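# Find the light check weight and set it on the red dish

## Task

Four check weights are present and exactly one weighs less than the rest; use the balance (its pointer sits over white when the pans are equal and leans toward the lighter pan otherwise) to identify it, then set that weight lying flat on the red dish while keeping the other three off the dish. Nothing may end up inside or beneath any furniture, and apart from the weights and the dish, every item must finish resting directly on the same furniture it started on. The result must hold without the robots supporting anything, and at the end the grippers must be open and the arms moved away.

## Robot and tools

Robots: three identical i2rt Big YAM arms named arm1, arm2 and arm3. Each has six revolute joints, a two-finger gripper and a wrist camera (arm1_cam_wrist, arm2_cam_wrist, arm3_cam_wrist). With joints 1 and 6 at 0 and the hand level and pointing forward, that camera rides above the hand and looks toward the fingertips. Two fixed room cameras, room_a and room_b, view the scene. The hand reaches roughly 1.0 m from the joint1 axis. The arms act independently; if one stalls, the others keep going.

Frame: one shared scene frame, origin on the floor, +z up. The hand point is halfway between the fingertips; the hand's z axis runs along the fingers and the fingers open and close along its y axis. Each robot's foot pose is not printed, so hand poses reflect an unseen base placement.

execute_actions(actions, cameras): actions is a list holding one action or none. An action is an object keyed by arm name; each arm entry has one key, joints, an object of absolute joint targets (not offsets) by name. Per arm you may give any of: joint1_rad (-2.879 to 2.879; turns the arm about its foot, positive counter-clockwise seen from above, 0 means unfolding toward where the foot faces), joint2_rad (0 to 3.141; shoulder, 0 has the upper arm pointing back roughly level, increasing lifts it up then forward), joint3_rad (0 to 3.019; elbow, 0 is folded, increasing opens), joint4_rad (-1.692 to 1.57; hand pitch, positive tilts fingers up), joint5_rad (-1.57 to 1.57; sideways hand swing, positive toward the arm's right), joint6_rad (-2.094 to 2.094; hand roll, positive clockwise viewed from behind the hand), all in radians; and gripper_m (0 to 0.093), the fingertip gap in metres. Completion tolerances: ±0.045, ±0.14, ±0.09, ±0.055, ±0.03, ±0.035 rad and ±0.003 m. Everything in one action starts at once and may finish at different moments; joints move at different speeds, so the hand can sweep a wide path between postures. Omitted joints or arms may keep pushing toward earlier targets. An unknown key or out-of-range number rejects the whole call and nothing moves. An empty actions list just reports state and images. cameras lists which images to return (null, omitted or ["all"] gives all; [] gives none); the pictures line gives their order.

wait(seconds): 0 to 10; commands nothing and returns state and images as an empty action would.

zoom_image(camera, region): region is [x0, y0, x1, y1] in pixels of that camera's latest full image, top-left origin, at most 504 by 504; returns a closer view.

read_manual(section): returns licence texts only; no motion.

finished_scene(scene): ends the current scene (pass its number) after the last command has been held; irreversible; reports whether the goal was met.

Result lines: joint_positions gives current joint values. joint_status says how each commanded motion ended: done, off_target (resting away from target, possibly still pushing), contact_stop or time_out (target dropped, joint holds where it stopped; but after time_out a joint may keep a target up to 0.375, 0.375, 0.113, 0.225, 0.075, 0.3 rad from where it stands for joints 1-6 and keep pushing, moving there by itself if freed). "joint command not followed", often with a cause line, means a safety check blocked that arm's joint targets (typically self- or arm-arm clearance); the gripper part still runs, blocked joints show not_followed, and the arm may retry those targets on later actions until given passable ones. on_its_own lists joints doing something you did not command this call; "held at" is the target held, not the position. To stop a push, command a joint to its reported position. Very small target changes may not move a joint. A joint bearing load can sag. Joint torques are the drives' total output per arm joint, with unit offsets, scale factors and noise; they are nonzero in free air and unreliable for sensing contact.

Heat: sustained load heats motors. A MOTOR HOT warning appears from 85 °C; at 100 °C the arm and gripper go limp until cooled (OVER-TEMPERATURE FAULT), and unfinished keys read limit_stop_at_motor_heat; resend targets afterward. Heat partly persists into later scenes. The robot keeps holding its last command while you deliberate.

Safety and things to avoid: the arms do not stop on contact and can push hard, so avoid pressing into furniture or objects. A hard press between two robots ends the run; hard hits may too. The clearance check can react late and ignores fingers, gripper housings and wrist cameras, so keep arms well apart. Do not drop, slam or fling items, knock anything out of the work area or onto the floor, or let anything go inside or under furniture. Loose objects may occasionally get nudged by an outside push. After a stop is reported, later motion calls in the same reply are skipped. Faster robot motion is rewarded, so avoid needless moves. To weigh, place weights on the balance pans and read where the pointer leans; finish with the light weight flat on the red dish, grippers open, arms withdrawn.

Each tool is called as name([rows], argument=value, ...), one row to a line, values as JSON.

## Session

execute_actions(actions=[])

Scene clock: 0.00 s.
Joint torques (N m, as the arm reports them, + toward a larger angle): no reading
Motor temperatures (°C, as the motors report them): arm1=[24 29 26 25 26 27] | arm2=[27 28 28 27 24 26] | arm3=[23 27 29 23 24 24]
arm1.joint_positions: joint1_rad=+0.139 joint2_rad=+0.412 joint3_rad=+1.463 joint4_rad=-1.143 joint5_rad=-0.100 joint6_rad=+0.221 gripper_m=+0.095
arm1.joint_status: not commanded
arm1.hand: x=+0.3106 y=-0.8049 z=+1.4050 quat_wxyz=(-0.576, +0.237, -0.699, -0.352) (m; scene frame)
arm2.joint_positions: joint1_rad=+0.453 joint2_rad=+0.526 joint3_rad=+1.312 joint4_rad=-1.409 joint5_rad=-0.023 joint6_rad=+0.328 gripper_m=+0.094
arm2.joint_status: not commanded
arm2.hand: x=-0.3073 y=+0.0925 z=+1.4290 quat_wxyz=(-0.415, +0.045, -0.892, -0.174) (m; scene frame)
arm3.joint_positions: joint1_rad=+0.404 joint2_rad=+0.558 joint3_rad=+1.327 joint4_rad=-1.260 joint5_rad=-0.022 joint6_rad=+0.077 gripper_m=+0.095
arm3.joint_status: not commanded
arm3.hand: x=+0.4829 y=+0.8393 z=+1.3899 quat_wxyz=(-0.510, -0.155, -0.845, +0.041) (m; scene frame)
pictures: arm1_cam_wrist, arm2_cam_wrist, arm3_cam_wrist, room_a, room_b
Images, in order (width x height): arm1_cam_wrist 504x504, arm2_cam_wrist 504x504, arm3_cam_wrist 504x504, room_a 896x504, room_b 896x504.

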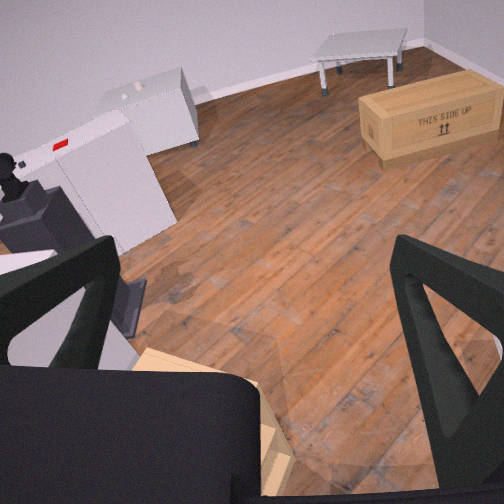

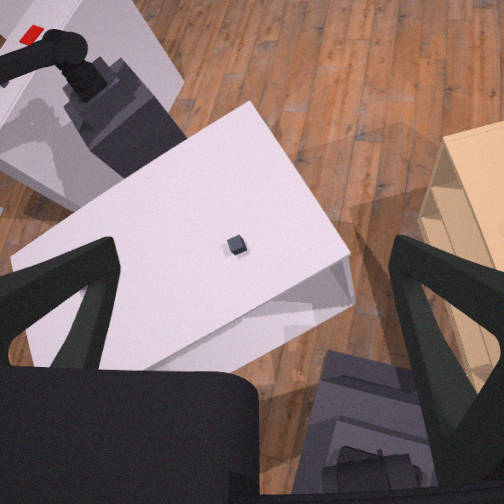

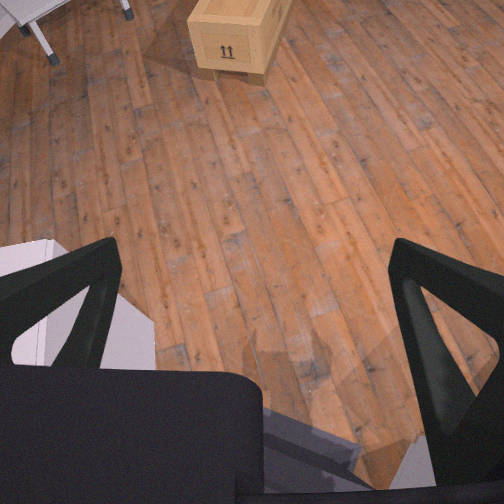

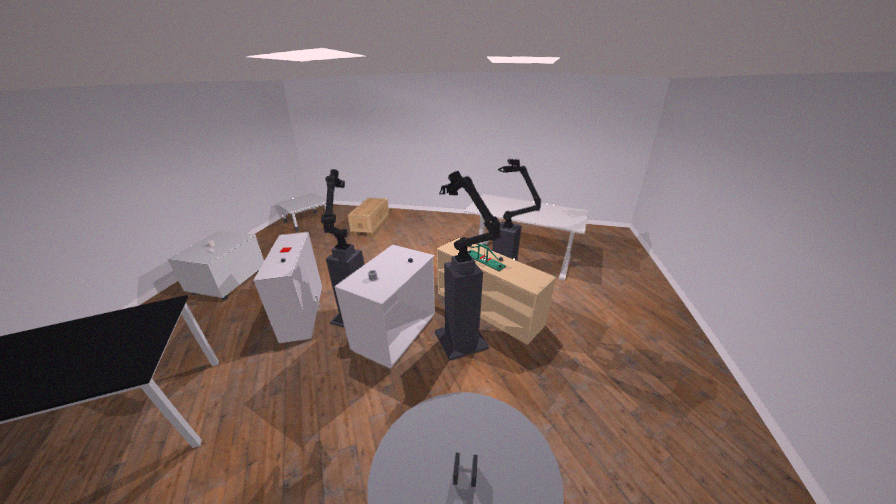

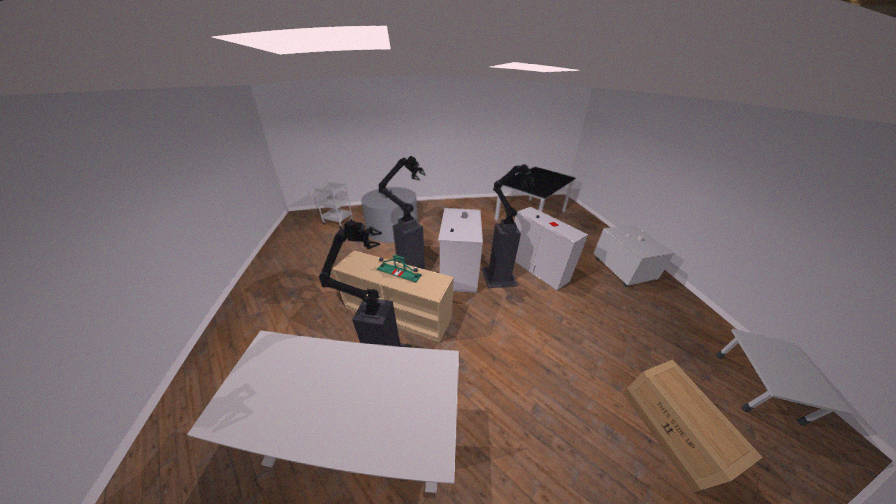

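execute_actions([
  {"arm1":{"joints":{"joint1_rad":1.225,"joint2_rad":2.015,"joint3_rad":1.89,"joint4_rad":-1.41,"joint5_rad":0,"joint6_rad":1.45}},"arm2":{"joints":{"joint1_rad":0.82,"joint2_rad":1.86,"joint3_rad":1.235,"joint4_rad":-0.91,"joint5_rad":0,"joint6_rad":0}},"arm3":{"joints":{"joint1_rad":2.0,"joint2_rad":1.3,"joint3_rad":1.4,"joint4_rad":-1.15,"joint5_rad":0,"joint6_rad":0}}},
])

Scene clock: 12.67 s.
Joint torques (N m, as the arm reports them, + toward a larger angle): arm1=[ -2.31 -25.3   10.64   0.43   0.11   0.09] | arm2=[  1.38 -13.67   6.87   1.     0.14  -0.23] | arm3=[ 0.98 -9.45 10.61  1.42 -0.05 -0.12]
Motor temperatures (°C, as the motors report them): arm1=[24 30 27 25 26 27] | arm2=[27 28 30 27 24 26] | arm3=[23 27 31 23 24 24]
arm1.joint_positions: joint1_rad=+1.236 joint2_rad=+2.024 joint3_rad=+1.867 joint4_rad=-1.403 joint5_rad=-0.002 joint6_rad=+1.434 gripper_m=+0.095
arm1.joint_status: all done
arm1.hand: x=+0.0433 y=-0.3141 z=+0.8823 quat_wxyz=(-0.002, +0.217, -0.976, -0.002) (m; scene frame)
arm2.joint_positions: joint1_rad=+0.812 joint2_rad=+1.861 joint3_rad=+1.235 joint4_rad=-0.918 joint5_rad=-0.001 joint6_rad=+0.015 gripper_m=+0.094
arm2.joint_status: all done
arm2.hand: x=-0.1288 y=+0.3652 z=+0.9236 quat_wxyz=(-0.005, +0.372, -0.928, -0.006) (m; scene frame)
arm3.joint_positions: joint1_rad=+1.998 joint2_rad=+1.304 joint3_rad=+1.382 joint4_rad=-1.163 joint5_rad=-0.001 joint6_rad=+0.011 gripper_m=+0.095
arm3.joint_status: all done
arm3.hand: x=+0.3919 y=+1.3699 z=+1.1839 quat_wxyz=(-0.193, +0.583, -0.774, -0.152) (m; scene frame)
pictures: arm1_cam_wrist, arm2_cam_wrist, arm3_cam_wrist, room_a, room_b
Images, in order (width x height): arm1_cam_wrist 504x504, arm2_cam_wrist 504x504, arm3_cam_wrist 504x504, room_a 896x504, room_b 896x504.

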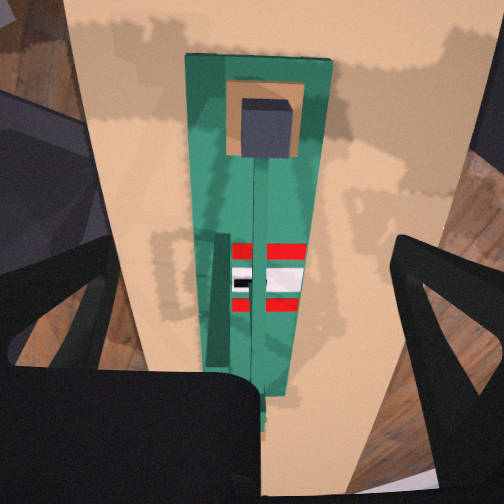

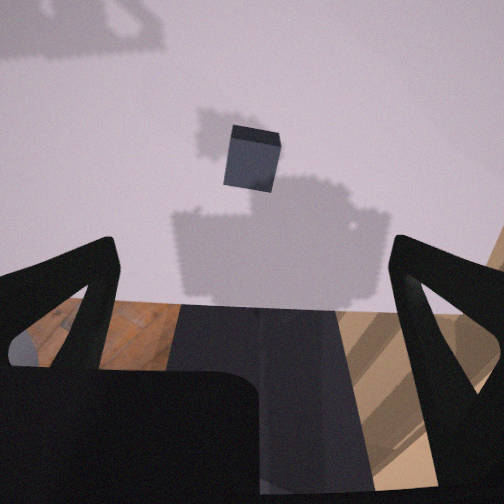

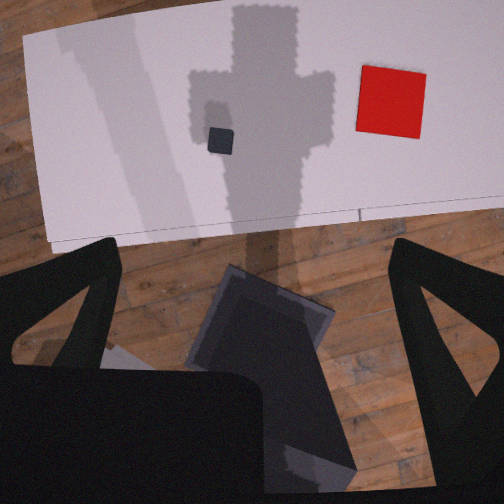

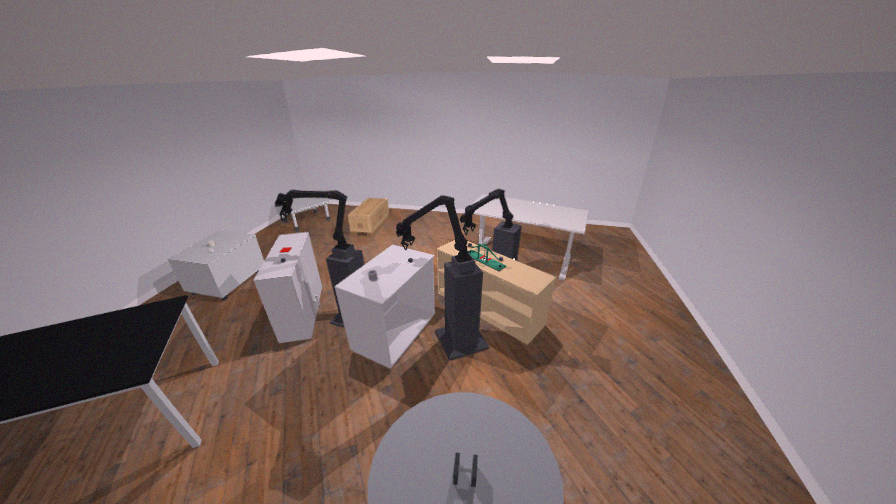

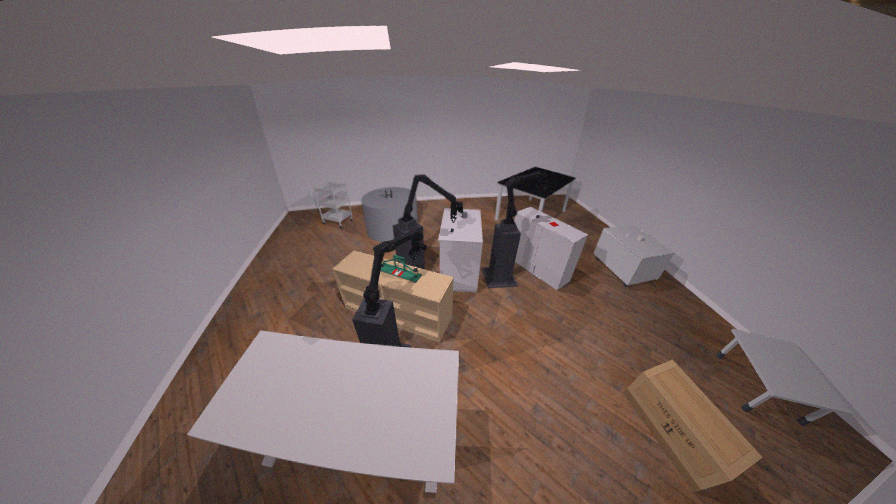

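execute_actions([
  {"arm1":{"joints":{"joint1_rad":1.215,"joint2_rad":2.097,"joint3_rad":1.69,"joint4_rad":-1.133,"joint6_rad":1.48}},"arm2":{"joints":{"joint2_rad":2.04,"joint3_rad":1.172,"joint4_rad":-0.68,"joint6_rad":0.2}},"arm3":{"joints":{"joint1_rad":2.065,"joint2_rad":2.055,"joint3_rad":1.61,"joint4_rad":-1.09,"joint6_rad":0.21}}},
], cameras=["arm1_cam_wrist","arm2_cam_wrist","arm3_cam_wrist"])

Scene clock: 22.47 s.
Joint torques (N m, as the arm reports them, + toward a larger angle): arm1=[ -2.44 -26.54   8.69   1.06   0.12   0.11] | arm2=[  1.28 -15.     5.71   1.09   0.21   0.03] | arm3=[  1.2  -18.16   9.68   0.78  -0.01   0.15]
Motor temperatures (°C, as the motors report them): arm1=[24 31 28 25 26 27] | arm2=[27 29 30 27 24 26] | arm3=[23 28 33 23 24 24]
arm1.joint_positions: joint1_rad=+1.228 joint2_rad=+2.115 joint3_rad=+1.679 joint4_rad=-1.141 joint5_rad=-0.002 joint6_rad=+1.464 gripper_m=+0.095
arm1.joint_status: all done
arm1.hand: x=+0.0515 y=-0.3210 z=+0.7588 quat_wxyz=(-0.003, +0.199, -0.980, +0.007) (m; scene frame)
arm2.joint_positions: joint1_rad=+0.812 joint2_rad=+2.047 joint3_rad=+1.169 joint4_rad=-0.692 joint5_rad=-0.001 joint6_rad=+0.185 gripper_m=+0.094
arm2.joint_status: all done
arm2.hand: x=-0.1384 y=+0.3568 z=+0.8157 quat_wxyz=(+0.007, +0.291, -0.957, -0.001) (m; scene frame)
arm3.joint_positions: joint1_rad=+2.062 joint2_rad=+2.059 joint3_rad=+1.584 joint4_rad=-1.098 joint5_rad=-0.001 joint6_rad=+0.197 gripper_m=+0.095
arm3.joint_status: all done
arm3.hand: x=+0.3850 y=+1.4938 z=+0.8723 quat_wxyz=(-0.002, +0.552, -0.834, -0.005) (m; scene frame)
pictures: arm1_cam_wrist, arm2_cam_wrist, arm3_cam_wrist
Images, in order (width x height): arm1_cam_wrist 504x504, arm2_cam_wrist 504x504, arm3_cam_wrist 504x504.

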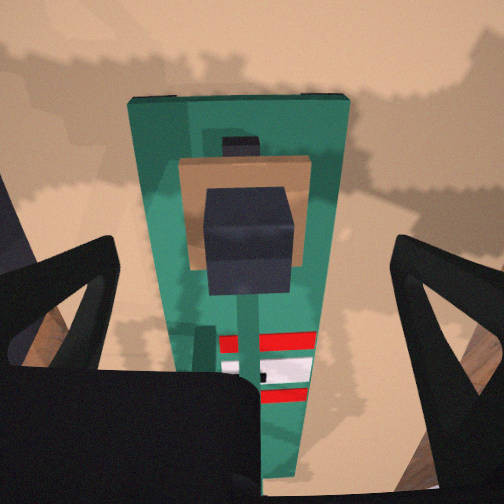

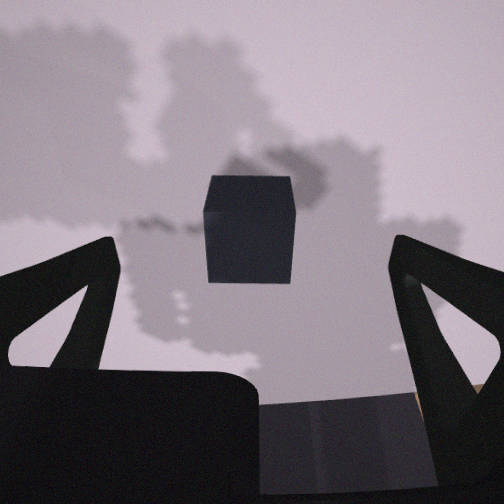

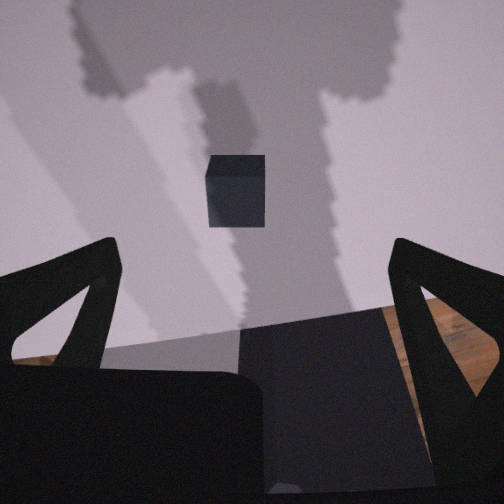

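execute_actions([
  {"arm1":{"joints":{"joint2_rad":2.15,"joint4_rad":-1.105,"gripper_m":0.06}},"arm2":{"joints":{"joint2_rad":2.098,"joint4_rad":-0.62,"gripper_m":0.06}},"arm3":{"joints":{"joint1_rad":2.091,"joint2_rad":2.14,"joint3_rad":1.49,"joint4_rad":-0.90,"joint6_rad":0.23}}},
], cameras=["arm1_cam_wrist","arm2_cam_wrist","arm3_cam_wrist"])

Scene clock: 28.80 s.
Joint torques (N m, as the arm reports them, + toward a larger angle): arm1=[ -2.4  -23.67   8.69   1.07   0.12   0.11] | arm2=[  1.3  -13.3    5.57   1.16   0.23   0.03] | arm3=[  1.44 -18.94   7.9    0.76  -0.04   0.12]
Motor temperatures (°C, as the motors report them): arm1=[24 32 28 25 26 27] | arm2=[27 30 30 27 24 26] | arm3=[23 29 33 23 24 24]
arm1.joint_positions: joint1_rad=+1.228 joint2_rad=+2.140 joint3_rad=+1.679 joint4_rad=-1.114 joint5_rad=-0.002 joint6_rad=+1.465 gripper_m=+0.060
arm1.joint_status: all done
arm1.hand: x=+0.0506 y=-0.3176 z=+0.7436 quat_wxyz=(-0.003, +0.198, -0.980, +0.005) (m; scene frame)
arm2.joint_positions: joint1_rad=+0.812 joint2_rad=+2.087 joint3_rad=+1.169 joint4_rad=-0.632 joint5_rad=-0.001 joint6_rad=+0.185 gripper_m=+0.060
arm2.joint_status: all done
arm2.hand: x=-0.1352 y=+0.3601 z=+0.7963 quat_wxyz=(-0.002, +0.291, -0.957, -0.005) (m; scene frame)
arm3.joint_positions: joint1_rad=+2.083 joint2_rad=+2.153 joint3_rad=+1.476 joint4_rad=-0.917 joint5_rad=-0.001 joint6_rad=+0.217 gripper_m=+0.095
arm3.joint_status: all done
arm3.hand: x=+0.3692 y=+1.4777 z=+0.7837 quat_wxyz=(+0.006, +0.552, -0.834, +0.003) (m; scene frame)
pictures: arm1_cam_wrist, arm2_cam_wrist, arm3_cam_wrist
Images, in order (width x height): arm1_cam_wrist 504x504, arm2_cam_wrist 504x504, arm3_cam_wrist 504x504.

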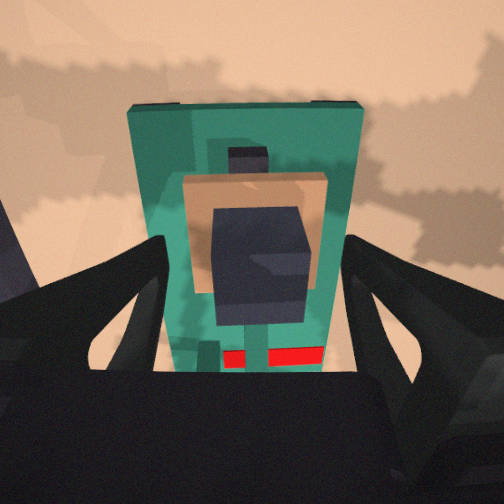

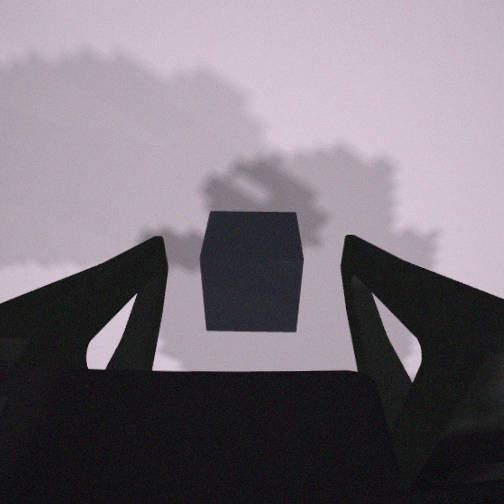

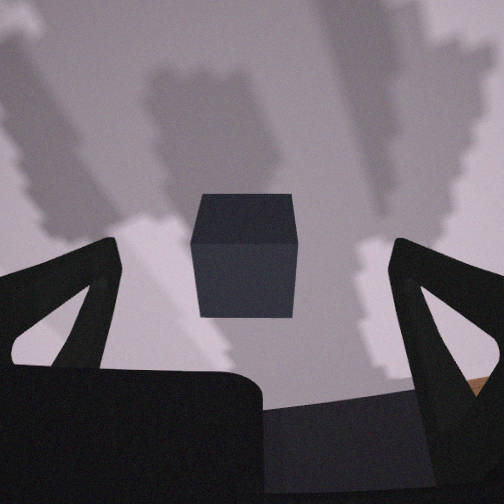

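execute_actions([
  {"arm1":{"joints":{"gripper_m":0.015}},"arm2":{"joints":{"gripper_m":0.015}},"arm3":{"joints":{"joint1_rad":2.1,"joint4_rad":-0.873,"gripper_m":0.05}}},
], cameras=["arm3_cam_wrist"])

execute_actions([
  {"arm1":{"joints":{"joint2_rad":2.07,"joint4_rad":-1.17}},"arm2":{"joints":{"joint2_rad":2.0,"joint3_rad":1.3,"joint4_rad":-0.75}},"arm3":{"joints":{"gripper_m":0.015}}},
], cameras=["arm1_cam_wrist","arm2_cam_wrist","arm3_cam_wrist"])

Scene clock: 38.47 s.
Joint torques (N m, as the arm reports them, + toward a larger angle): arm1=[ -2.29 -23.88   8.63   1.07   0.08   0.1 ] | arm2=[  0.93 -13.6    5.63   1.29   0.18   0.01] | arm3=[  2.07 -19.51   7.96   1.06  -0.03   0.15]
Motor temperatures (°C, as the motors report them): arm1=[24 32 28 25 26 27] | arm2=[27 30 30 27 24 26] | arm3=[23 30 33 23 24 24]
arm1.joint_positions: joint1_rad=+1.228 joint2_rad=+2.140 joint3_rad=+1.679 joint4_rad=-1.113 joint5_rad=+0.000 joint6_rad=+1.465 gripper_m=+0.030
arm1.joint_status: gripper_m off_target (ended at +0.030, target +0.015)
arm1.hand: x=+0.0507 y=-0.3175 z=+0.7436 quat_wxyz=(-0.004, +0.198, -0.980, +0.005) (m; scene frame)
arm2.joint_positions: joint1_rad=+0.812 joint2_rad=+2.087 joint3_rad=+1.169 joint4_rad=-0.632 joint5_rad=-0.001 joint6_rad=+0.186 gripper_m=+0.029
arm2.joint_status: gripper_m off_target (ended at +0.029, target +0.015)
arm2.hand: x=-0.1352 y=+0.3602 z=+0.7963 quat_wxyz=(-0.002, +0.291, -0.957, -0.006) (m; scene frame)
arm3.joint_positions: joint1_rad=+2.087 joint2_rad=+2.153 joint3_rad=+1.476 joint4_rad=-0.890 joint5_rad=-0.001 joint6_rad=+0.218 gripper_m=+0.050
arm3.joint_status: all done
arm3.hand: x=+0.3680 y=+1.4847 z=+0.7837 quat_wxyz=(-0.004, +0.553, -0.833, -0.007) (m; scene frame)
pictures: arm3_cam_wrist
Images, in order (width x height): arm3_cam_wrist 504x504.

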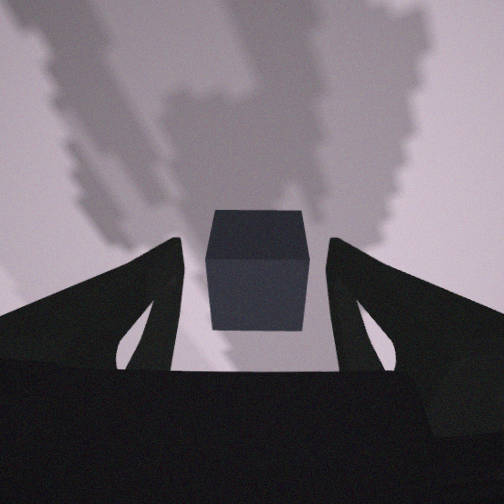

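Scene clock: 39.47 s.
Joint torques (N m, as the arm reports them, + toward a larger angle): arm1=[ -2.16 -25.21   8.8    0.66  -0.03   0.1 ] | arm2=[  1.15 -14.88   8.77   0.31   0.19   0.01] | arm3=[  1.84 -18.93   7.82   0.97  -0.07   0.16]
Motor temperatures (°C, as the motors report them): arm1=[24 32 28 25 26 27] | arm2=[27 30 30 27 24 26] | arm3=[23 30 33 23 24 24]
arm1.joint_positions: joint1_rad=+1.221 joint2_rad=+2.082 joint3_rad=+1.679 joint4_rad=-1.167 joint5_rad=+0.003 joint6_rad=+1.466 gripper_m=+0.030
arm1.joint_status: all done
arm1.hand: x=+0.0565 y=-0.3223 z=+0.7785 quat_wxyz=(-0.005, +0.195, -0.981, +0.003) (m; scene frame)
arm2.joint_positions: joint1_rad=+0.812 joint2_rad=+1.991 joint3_rad=+1.271 joint4_rad=-0.740 joint5_rad=-0.001 joint6_rad=+0.186 gripper_m=+0.029
arm2.joint_status: all done
arm2.hand: x=-0.1002 y=+0.3938 z=+0.8710 quat_wxyz=(-0.041, +0.291, -0.956, -0.026) (m; scene frame)
arm3.joint_positions: joint1_rad=+2.087 joint2_rad=+2.153 joint3_rad=+1.476 joint4_rad=-0.889 joint5_rad=+0.000 joint6_rad=+0.218 gripper_m=+0.030
arm3.joint_status: gripper_m off_target (ended at +0.030, target +0.015)
arm3.hand: x=+0.3682 y=+1.4848 z=+0.7837 quat_wxyz=(-0.004, +0.553, -0.833, -0.007) (m; scene frame)
pictures: arm1_cam_wrist, arm2_cam_wrist, arm3_cam_wrist
Images, in order (width x height): arm1_cam_wrist 504x504, arm2_cam_wrist 504x504, arm3_cam_wrist 504x504.

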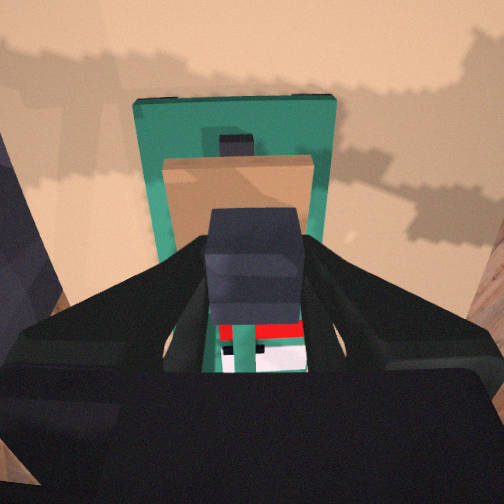

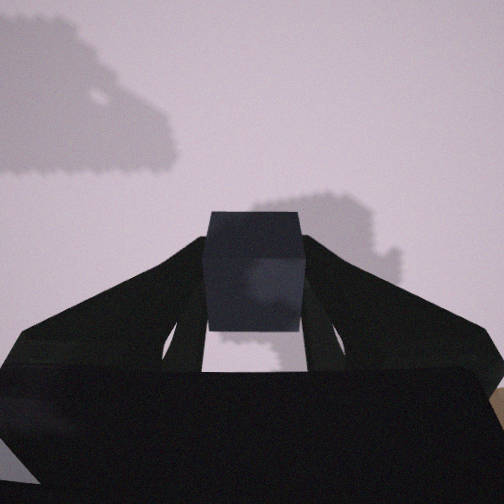

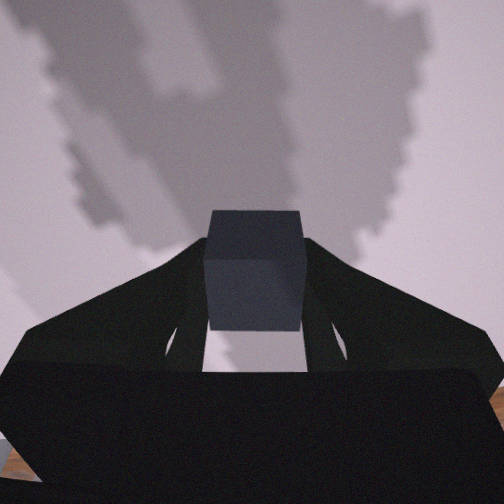

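execute_actions([
  {"arm1":{"joints":{"joint2_rad":1.92,"joint4_rad":-1.31}},"arm2":{"joints":{"joint1_rad":0.4,"joint2_rad":2.1,"joint3_rad":1.6,"joint4_rad":-1.03,"joint6_rad":-0.4}},"arm3":{"joints":{"joint2_rad":2.1,"joint3_rad":1.7,"joint4_rad":-1.05}}},
], cameras=[])

execute_actions([
  {"arm1":{"joints":{"joint1_rad":-1.2,"joint6_rad":0}},"arm2":{"joints":{"joint1_rad":-0.492,"joint2_rad":2.26,"joint3_rad":1.77,"joint6_rad":-0.96}},"arm3":{"joints":{"joint1_rad":1.735,"joint2_rad":2.24,"joint3_rad":1.87,"joint4_rad":-1.155,"joint6_rad":-0.16}}},
])

Scene clock: 50.13 s.
Joint torques (N m, as the arm reports them, + toward a larger angle): arm1=[ -1.97 -22.74   9.48   0.47  -0.01   0.1 ] | arm2=[  1.05 -17.37  10.05   0.33  -0.07  -0.22] | arm3=[  1.92 -19.17  10.83   0.    -0.05   0.13]
Motor temperatures (°C, as the motors report them): arm1=[24 33 28 25 26 27] | arm2=[27 30 31 27 24 26] | arm3=[23 30 33 23 24 24]
arm1.joint_positions: joint1_rad=+1.221 joint2_rad=+1.921 joint3_rad=+1.677 joint4_rad=-1.303 joint5_rad=+0.002 joint6_rad=+1.466 gripper_m=+0.030
arm1.joint_status: all done
arm1.hand: x=+0.0629 y=-0.3466 z=+0.8718 quat_wxyz=(-0.004, +0.195, -0.981, -0.009) (m; scene frame)
arm2.joint_positions: joint1_rad=+0.397 joint2_rad=+2.100 joint3_rad=+1.565 joint4_rad=-1.020 joint5_rad=+0.002 joint6_rad=-0.385 gripper_m=+0.029
arm2.joint_status: all done
arm2.hand: x=+0.0713 y=+0.2199 z=+0.8997 quat_wxyz=(-0.001, +0.365, -0.931, +0.001) (m; scene frame)
arm3.joint_positions: joint1_rad=+2.087 joint2_rad=+2.105 joint3_rad=+1.665 joint4_rad=-1.035 joint5_rad=+0.000 joint6_rad=+0.218 gripper_m=+0.030
arm3.joint_status: all done
arm3.hand: x=+0.3785 y=+1.5395 z=+0.8744 quat_wxyz=(-0.036, +0.552, -0.832, -0.040) (m; scene frame)
pictures: none
No camera images: the call's "cameras" was empty. Leave "cameras" out to get every camera's image.

Scene clock: 52.43 s.
Joint torques (N m, as the arm reports them, + toward a larger angle): arm1=[ -0.39 -24.06   9.64   0.55  -0.08  -0.2 ] | arm2=[  0.57 -19.38  10.1    0.38  -0.04  -0.22] | arm3=[  0.22 -21.78  11.47  -0.26  -0.11  -0.13]
Motor temperatures (°C, as the motors report them): arm1=[24 33 28 25 26 27] | arm2=[27 30 31 27 24 26] | arm3=[23 31 34 23 24 24]
arm1.joint_positions: joint1_rad=-1.212 joint2_rad=+1.934 joint3_rad=+1.677 joint4_rad=-1.303 joint5_rad=+0.002 joint6_rad=+0.016 gripper_m=+0.030
arm1.joint_status: all done
arm1.hand: x=+0.7263 y=-1.2367 z=+0.8741 quat_wxyz=(-0.009, -0.291, -0.957, +0.003) (m; scene frame)
arm2.joint_positions: joint1_rad=-0.496 joint2_rad=+2.267 joint3_rad=+1.734 joint4_rad=-1.024 joint5_rad=+0.002 joint6_rad=-0.945 gripper_m=+0.029
arm2.joint_status: all done
arm2.hand: x=+0.0644 y=-0.3228 z=+0.8570 quat_wxyz=(+0.003, +0.206, -0.979, +0.006) (m; scene frame)
arm3.joint_positions: joint1_rad=+1.746 joint2_rad=+2.262 joint3_rad=+1.823 joint4_rad=-1.139 joint5_rad=+0.000 joint6_rad=-0.147 gripper_m=+0.030
arm3.joint_status: all done
arm3.hand: x=+0.5915 y=+1.4800 z=+0.8299 quat_wxyz=(+0.001, +0.563, -0.826, -0.004) (m; scene frame)
pictures: arm1_cam_wrist, arm2_cam_wrist, arm3_cam_wrist, room_a, room_b
Images, in order (width x height): arm1_cam_wrist 504x504, arm2_cam_wrist 504x504, arm3_cam_wrist 504x504, room_a 896x504, room_b 896x504.

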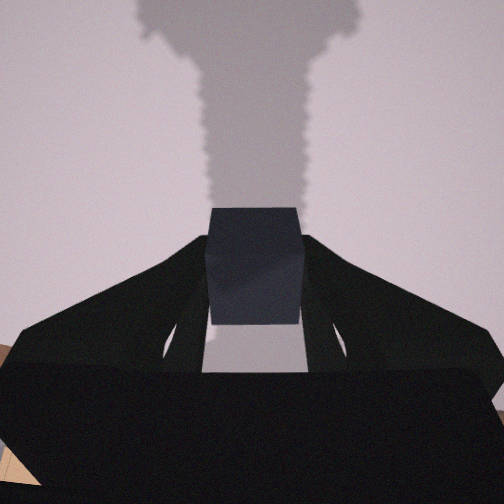

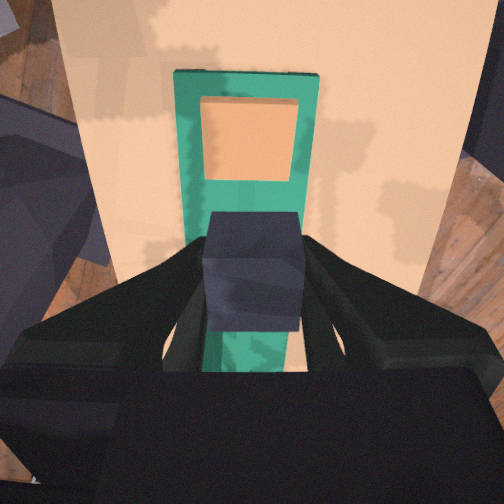

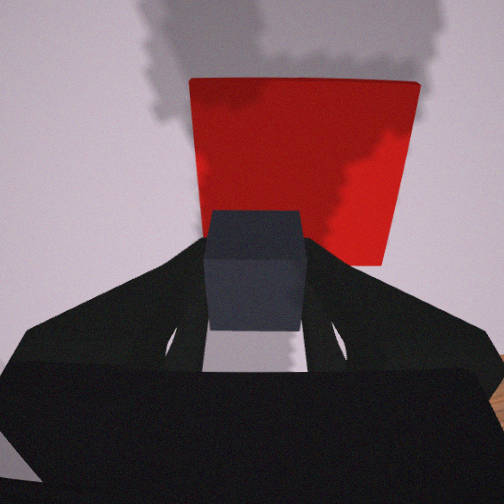

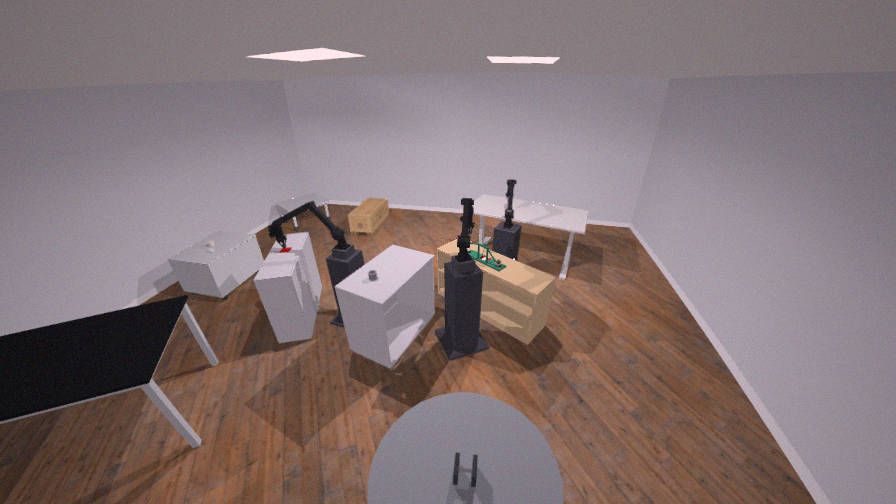

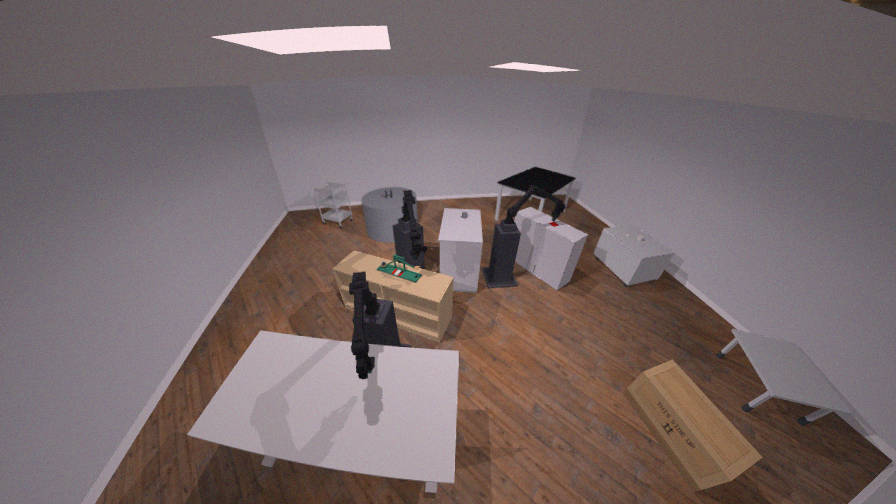

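execute_actions([
  {"arm1":{"joints":{"joint2_rad":2.06,"joint4_rad":-1.165}},"arm2":{"joints":{"joint2_rad":2.363,"joint4_rad":-0.905}},"arm3":{"joints":{"joint1_rad":1.708,"joint4_rad":-1.1}}},
], cameras=["arm1_cam_wrist","arm2_cam_wrist","arm3_cam_wrist"])

Scene clock: 57.07 s.
Joint torques (N m, as the arm reports them, + toward a larger angle): arm1=[ -0.63 -27.29   9.53   1.06  -0.08  -0.21] | arm2=[  0.85 -19.67   9.47   1.22  -0.08  -0.21] | arm3=[  0.99 -22.11  11.76   0.85  -0.05  -0.14]
Motor temperatures (°C, as the motors report them): arm1=[24 33 29 25 26 27] | arm2=[27 31 32 27 24 26] | arm3=[23 31 35 23 24 24]
arm1.joint_positions: joint1_rad=-1.212 joint2_rad=+2.092 joint3_rad=+1.673 joint4_rad=-1.171 joint5_rad=+0.002 joint6_rad=+0.016 gripper_m=+0.030
arm1.joint_status: all done
arm1.hand: x=+0.7451 y=-1.2489 z=+0.7807 quat_wxyz=(+0.005, -0.291, -0.957, -0.001) (m; scene frame)
arm2.joint_positions: joint1_rad=-0.496 joint2_rad=+2.374 joint3_rad=+1.734 joint4_rad=-0.916 joint5_rad=+0.002 joint6_rad=-0.945 gripper_m=+0.029
arm2.joint_status: all done
arm2.hand: x=+0.0654 y=-0.3242 z=+0.7896 quat_wxyz=(+0.003, +0.206, -0.979, +0.006) (m; scene frame)
arm3.joint_positions: joint1_rad=+1.712 joint2_rad=+2.262 joint3_rad=+1.823 joint4_rad=-1.117 joint5_rad=+0.000 joint6_rad=-0.148 gripper_m=+0.030
arm3.joint_status: all done
arm3.hand: x=+0.6134 y=+1.4733 z=+0.8298 quat_wxyz=(-0.009, +0.550, -0.835, -0.009) (m; scene frame)
pictures: arm1_cam_wrist, arm2_cam_wrist, arm3_cam_wrist
Images, in order (width x height): arm1_cam_wrist 504x504, arm2_cam_wrist 504x504, arm3_cam_wrist 504x504.

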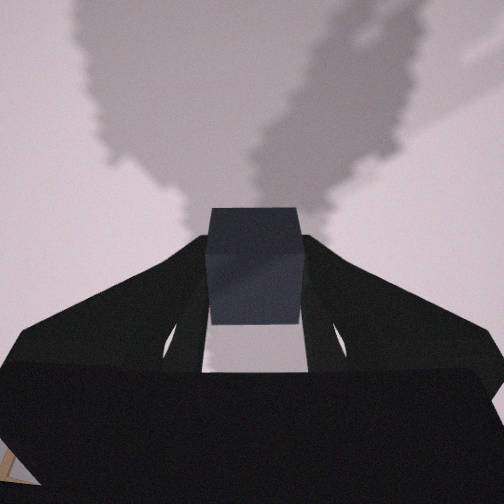

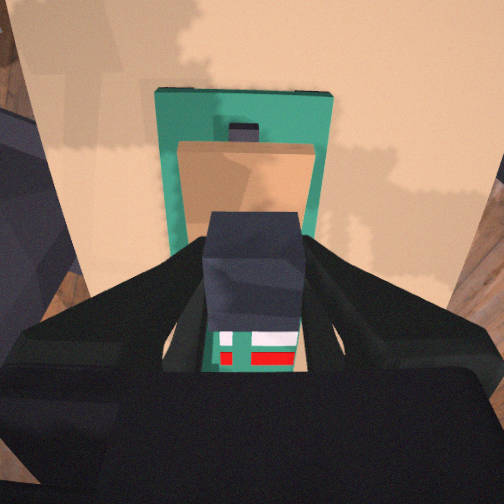

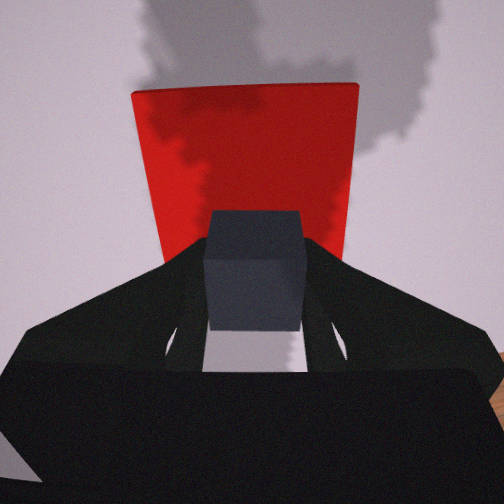

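execute_actions([
  {"arm1":{"joints":{"joint2_rad":2.125,"joint4_rad":-1.13}},"arm2":{"joints":{"joint2_rad":2.445,"joint4_rad":-0.84}}},
], cameras=["arm1_cam_wrist","arm2_cam_wrist"])

Scene clock: 60.90 s.
Joint torques (N m, as the arm reports them, + toward a larger angle): arm1=[ -0.63 -24.11   9.36   1.    -0.05  -0.21] | arm2=[  0.68 -18.4    9.12   0.9    0.13  -0.22] | arm3=[  1.1  -22.26  11.65   0.96  -0.07  -0.14]
Motor temperatures (°C, as the motors report them): arm1=[24 33 29 25 26 27] | arm2=[27 31 32 27 24 26] | arm3=[23 31 35 23 24 24]
arm1.joint_positions: joint1_rad=-1.212 joint2_rad=+2.121 joint3_rad=+1.673 joint4_rad=-1.135 joint5_rad=+0.001 joint6_rad=+0.015 gripper_m=+0.030
arm1.joint_status: all done
arm1.hand: x=+0.7501 y=-1.2519 z=+0.7638 quat_wxyz=(+0.001, -0.290, -0.957, +0.000) (m; scene frame)
arm2.joint_positions: joint1_rad=-0.496 joint2_rad=+2.436 joint3_rad=+1.735 joint4_rad=-0.844 joint5_rad=-0.001 joint6_rad=-0.945 gripper_m=+0.029
arm2.joint_status: all done
arm2.hand: x=+0.0659 y=-0.3242 z=+0.7515 quat_wxyz=(-0.003, +0.206, -0.979, +0.009) (m; scene frame)
arm3.joint_positions: joint1_rad=+1.712 joint2_rad=+2.262 joint3_rad=+1.823 joint4_rad=-1.117 joint5_rad=+0.000 joint6_rad=-0.148 gripper_m=+0.030
arm3.joint_status: not commanded
arm3.hand: x=+0.6134 y=+1.4733 z=+0.8298 quat_wxyz=(-0.009, +0.550, -0.835, -0.009) (m; scene frame)
pictures: arm1_cam_wrist, arm2_cam_wrist
Images, in order (width x height): arm1_cam_wrist 504x504, arm2_cam_wrist 504x504.

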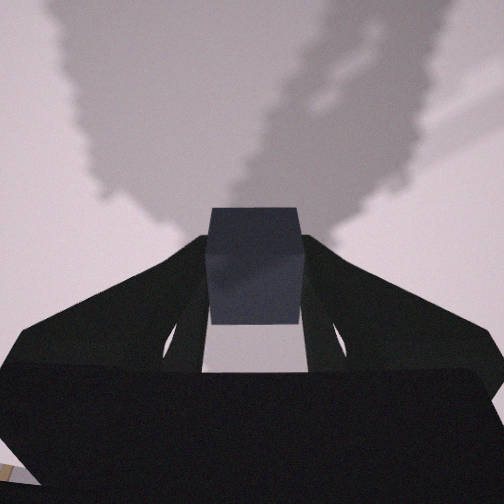

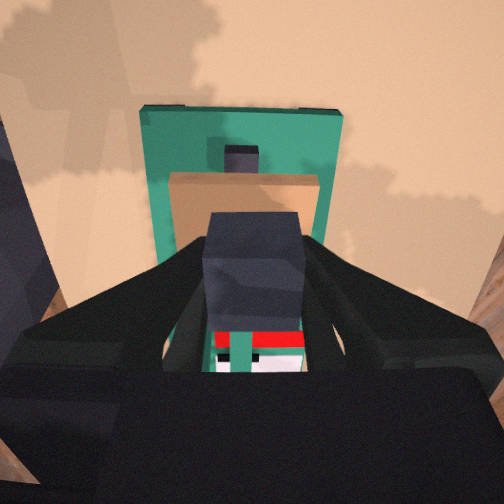

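execute_actions([
  {"arm1":{"joints":{"joint2_rad":2.148}},"arm2":{"joints":{"joint2_rad":2.476}}},
], cameras=["arm2_cam_wrist"])

Scene clock: 65.90 s.
Joint torques (N m, as the arm reports them, + toward a larger angle): arm1=[ -0.59 -22.04   9.35   1.02  -0.04  -0.21] | arm2=[  0.77 -18.     9.19   0.67   0.06  -0.21] | arm3=[  0.32 -22.1   11.75   0.81  -0.1   -0.1 ]
Motor temperatures (°C, as the motors report them): arm1=[24 33 29 25 26 27] | arm2=[27 31 32 27 24 26] | arm3=[23 32 36 23 24 24]
arm1.joint_positions: joint1_rad=-1.212 joint2_rad=+2.121 joint3_rad=+1.673 joint4_rad=-1.135 joint5_rad=+0.001 joint6_rad=+0.015 gripper_m=+0.030
arm1.joint_status: all done
arm1.hand: x=+0.7501 y=-1.2519 z=+0.7638 quat_wxyz=(+0.001, -0.290, -0.957, +0.000) (m; scene frame)
arm2.joint_positions: joint1_rad=-0.496 joint2_rad=+2.448 joint3_rad=+1.735 joint4_rad=-0.843 joint5_rad=-0.001 joint6_rad=-0.945 gripper_m=+0.029
arm2.joint_status: all done
arm2.hand: x=+0.0630 y=-0.3226 z=+0.7441 quat_wxyz=(+0.001, +0.206, -0.979, +0.005) (m; scene frame)
arm3.joint_positions: joint1_rad=+1.712 joint2_rad=+2.262 joint3_rad=+1.823 joint4_rad=-1.117 joint5_rad=+0.000 joint6_rad=-0.148 gripper_m=+0.030
arm3.joint_status: not commanded
arm3.hand: x=+0.6134 y=+1.4733 z=+0.8298 quat_wxyz=(-0.009, +0.550, -0.835, -0.009) (m; scene frame)
pictures: arm2_cam_wrist
Images, in order (width x height): arm2_cam_wrist 504x504.

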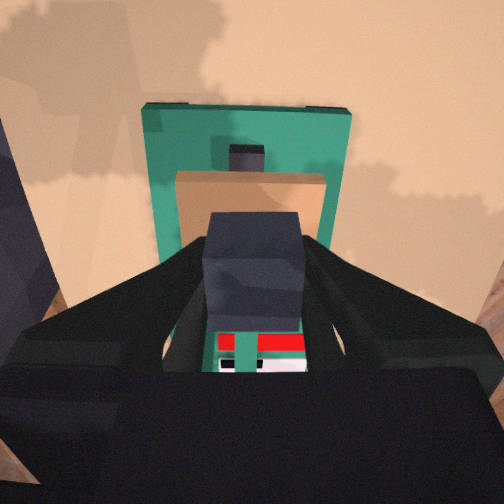

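execute_actions([
  {"arm1":{"joints":{"joint2_rad":2.12,"gripper_m":0.08}},"arm2":{"joints":{"joint2_rad":2.45,"gripper_m":0.08}},"arm3":{"joints":{"joint2_rad":2.305,"joint4_rad":-1.06}}},
], cameras=["arm2_cam_wrist"])

Scene clock: 68.80 s.
Joint torques (N m, as the arm reports them, + toward a larger angle): arm1=[ -0.66 -24.34   9.33   1.01  -0.04  -0.21] | arm2=[  1.09 -18.88   9.09   0.82   0.11  -0.24] | arm3=[  0.71 -21.36  11.01   0.89  -0.08  -0.12]
Motor temperatures (°C, as the motors report them): arm1=[24 33 29 25 26 27] | arm2=[27 31 32 27 24 26] | arm3=[23 32 36 23 24 24]
arm1.joint_positions: joint1_rad=-1.212 joint2_rad=+2.121 joint3_rad=+1.673 joint4_rad=-1.135 joint5_rad=+0.001 joint6_rad=+0.015 gripper_m=+0.080
arm1.joint_status: all done
arm1.hand: x=+0.7501 y=-1.2519 z=+0.7638 quat_wxyz=(+0.001, -0.290, -0.957, +0.000) (m; scene frame)
arm2.joint_positions: joint1_rad=-0.496 joint2_rad=+2.448 joint3_rad=+1.735 joint4_rad=-0.843 joint5_rad=-0.001 joint6_rad=-0.946 gripper_m=+0.080
arm2.joint_status: all done
arm2.hand: x=+0.0630 y=-0.3226 z=+0.7441 quat_wxyz=(+0.001, +0.206, -0.979, +0.005) (m; scene frame)
arm3.joint_positions: joint1_rad=+1.712 joint2_rad=+2.319 joint3_rad=+1.829 joint4_rad=-1.076 joint5_rad=+0.000 joint6_rad=-0.148 gripper_m=+0.030
arm3.joint_status: all done
arm3.hand: x=+0.6147 y=+1.4758 z=+0.7949 quat_wxyz=(-0.005, +0.550, -0.835, -0.006) (m; scene frame)
pictures: arm2_cam_wrist
Images, in order (width x height): arm2_cam_wrist 504x504.

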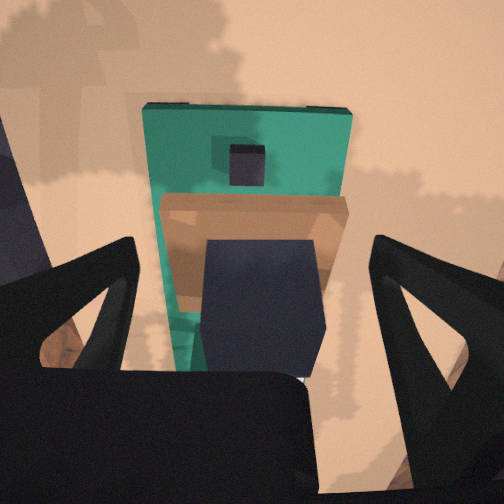

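execute_actions([
  {"arm1":{"joints":{"joint2_rad":2.0,"joint4_rad":-1.25}},"arm2":{"joints":{"joint2_rad":2.39,"joint4_rad":-0.89}},"arm3":{"joints":{"joint2_rad":2.24,"joint4_rad":-1.1}}},
], cameras=["arm1_cam_wrist","arm2_cam_wrist","room_b"])

zoom_image(camera="room_b", region=[360, 235, 440, 295])

Scene clock: 74.30 s.
Joint torques (N m, as the arm reports them, + toward a larger angle): arm1=[ -0.62 -22.42   9.86   0.56  -0.04  -0.2 ] | arm2=[  0.94 -18.47   9.52   0.2    0.07  -0.24] | arm3=[  0.74 -21.71  11.3   -0.25  -0.08  -0.12]
Motor temperatures (°C, as the motors report them): arm1=[24 33 29 25 26 27] | arm2=[27 32 32 27 24 26] | arm3=[23 32 36 23 24 24]
arm1.joint_positions: joint1_rad=-1.212 joint2_rad=+1.989 joint3_rad=+1.673 joint4_rad=-1.243 joint5_rad=+0.001 joint6_rad=+0.015 gripper_m=+0.080
arm1.joint_status: all done
arm1.hand: x=+0.7366 y=-1.2432 z=+0.8414 quat_wxyz=(-0.010, -0.290, -0.957, +0.003) (m; scene frame)
arm2.joint_positions: joint1_rad=-0.496 joint2_rad=+2.383 joint3_rad=+1.735 joint4_rad=-0.880 joint5_rad=-0.001 joint6_rad=-0.946 gripper_m=+0.080
arm2.joint_status: all done
arm2.hand: x=+0.0716 y=-0.3272 z=+0.7845 quat_wxyz=(-0.009, +0.206, -0.978, +0.014) (m; scene frame)
arm3.joint_positions: joint1_rad=+1.712 joint2_rad=+2.255 joint3_rad=+1.829 joint4_rad=-1.085 joint5_rad=+0.000 joint6_rad=-0.148 gripper_m=+0.030
arm3.joint_status: all done
arm3.hand: x=+0.6195 y=+1.4829 z=+0.8371 quat_wxyz=(-0.030, +0.549, -0.835, -0.018) (m; scene frame)
pictures: arm1_cam_wrist, arm2_cam_wrist, room_b
Images, in order (width x height): arm1_cam_wrist 504x504, arm2_cam_wrist 504x504, room_b 896x504.

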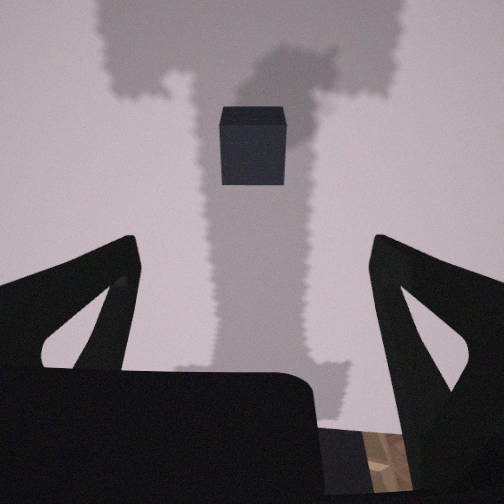

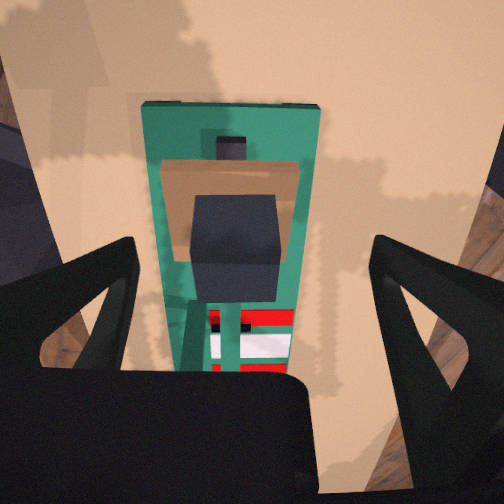

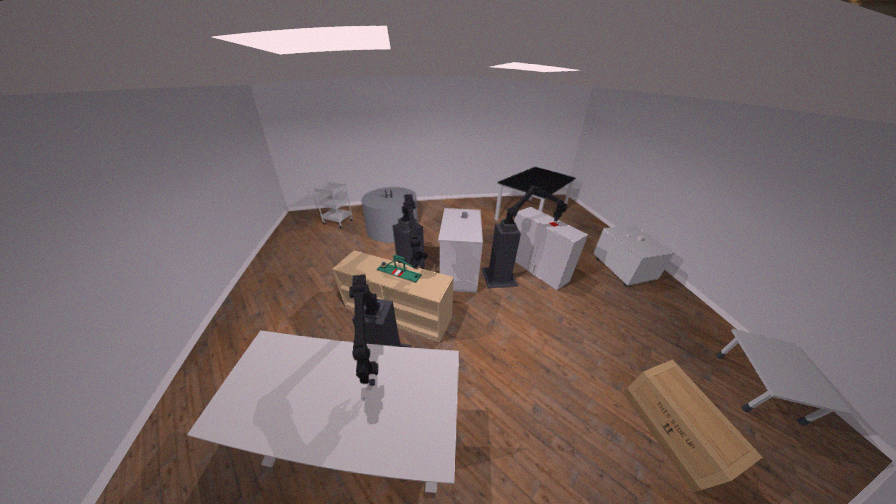

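Region (360, 235, 440, 295) of room_b's 896x504 image, scaled by 6.300, with more detail than that image has; it fills the top 378 rows of this view, and the rest is white.

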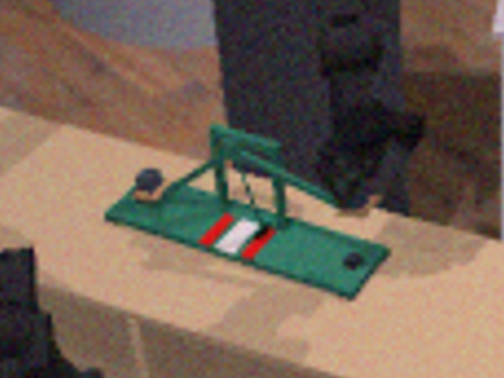

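execute_actions([
  {"arm1":{"joints":{"joint2_rad":1.8}},"arm2":{"joints":{"joint2_rad":2.423}},"arm3":{"joints":{"joint1_rad":1.97}}},
], cameras=["arm2_cam_wrist","arm3_cam_wrist"])

Scene clock: 78.30 s.
Joint torques (N m, as the arm reports them, + toward a larger angle): arm1=[ -0.62 -20.63  10.6    0.95  -0.04  -0.21] | arm2=[  0.12 -18.26   9.36   0.01   0.09  -0.17] | arm3=[  1.81 -21.4   11.46  -0.09  -0.1   -0.11]
Motor temperatures (°C, as the motors report them): arm1=[24 33 29 25 26 27] | arm2=[27 32 32 27 24 26] | arm3=[23 32 37 23 24 24]
arm1.joint_positions: joint1_rad=-1.212 joint2_rad=+1.793 joint3_rad=+1.673 joint4_rad=-1.244 joint5_rad=+0.001 joint6_rad=+0.015 gripper_m=+0.080
arm1.joint_status: all done
arm1.hand: x=+0.7336 y=-1.2413 z=+0.9555 quat_wxyz=(-0.104, -0.289, -0.951, +0.030) (m; scene frame)
arm2.joint_positions: joint1_rad=-0.496 joint2_rad=+2.405 joint3_rad=+1.735 joint4_rad=-0.880 joint5_rad=-0.001 joint6_rad=-0.946 gripper_m=+0.080
arm2.joint_status: all done
arm2.hand: x=+0.0663 y=-0.3243 z=+0.7708 quat_wxyz=(-0.001, +0.206, -0.979, +0.007) (m; scene frame)
arm3.joint_positions: joint1_rad=+1.964 joint2_rad=+2.255 joint3_rad=+1.829 joint4_rad=-1.085 joint5_rad=-0.001 joint6_rad=-0.150 gripper_m=+0.030
arm3.joint_status: all done
arm3.hand: x=+0.4652 y=+1.5535 z=+0.8381 quat_wxyz=(-0.029, +0.650, -0.759, -0.021) (m; scene frame)
pictures: arm2_cam_wrist, arm3_cam_wrist
Images, in order (width x height): arm2_cam_wrist 504x504, arm3_cam_wrist 504x504.

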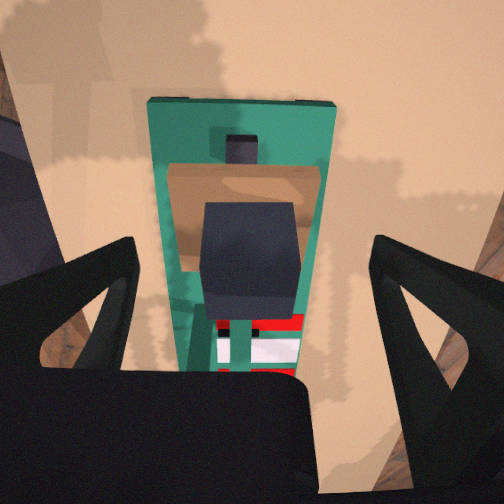

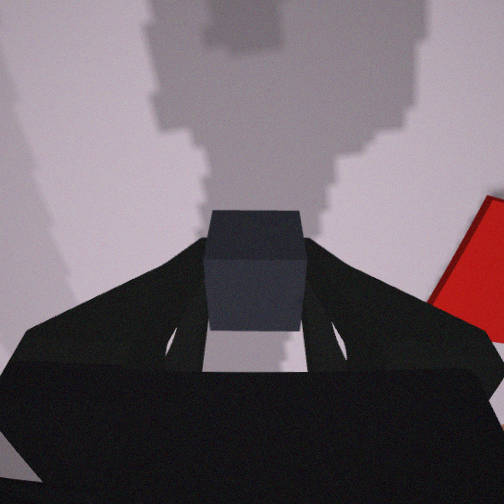

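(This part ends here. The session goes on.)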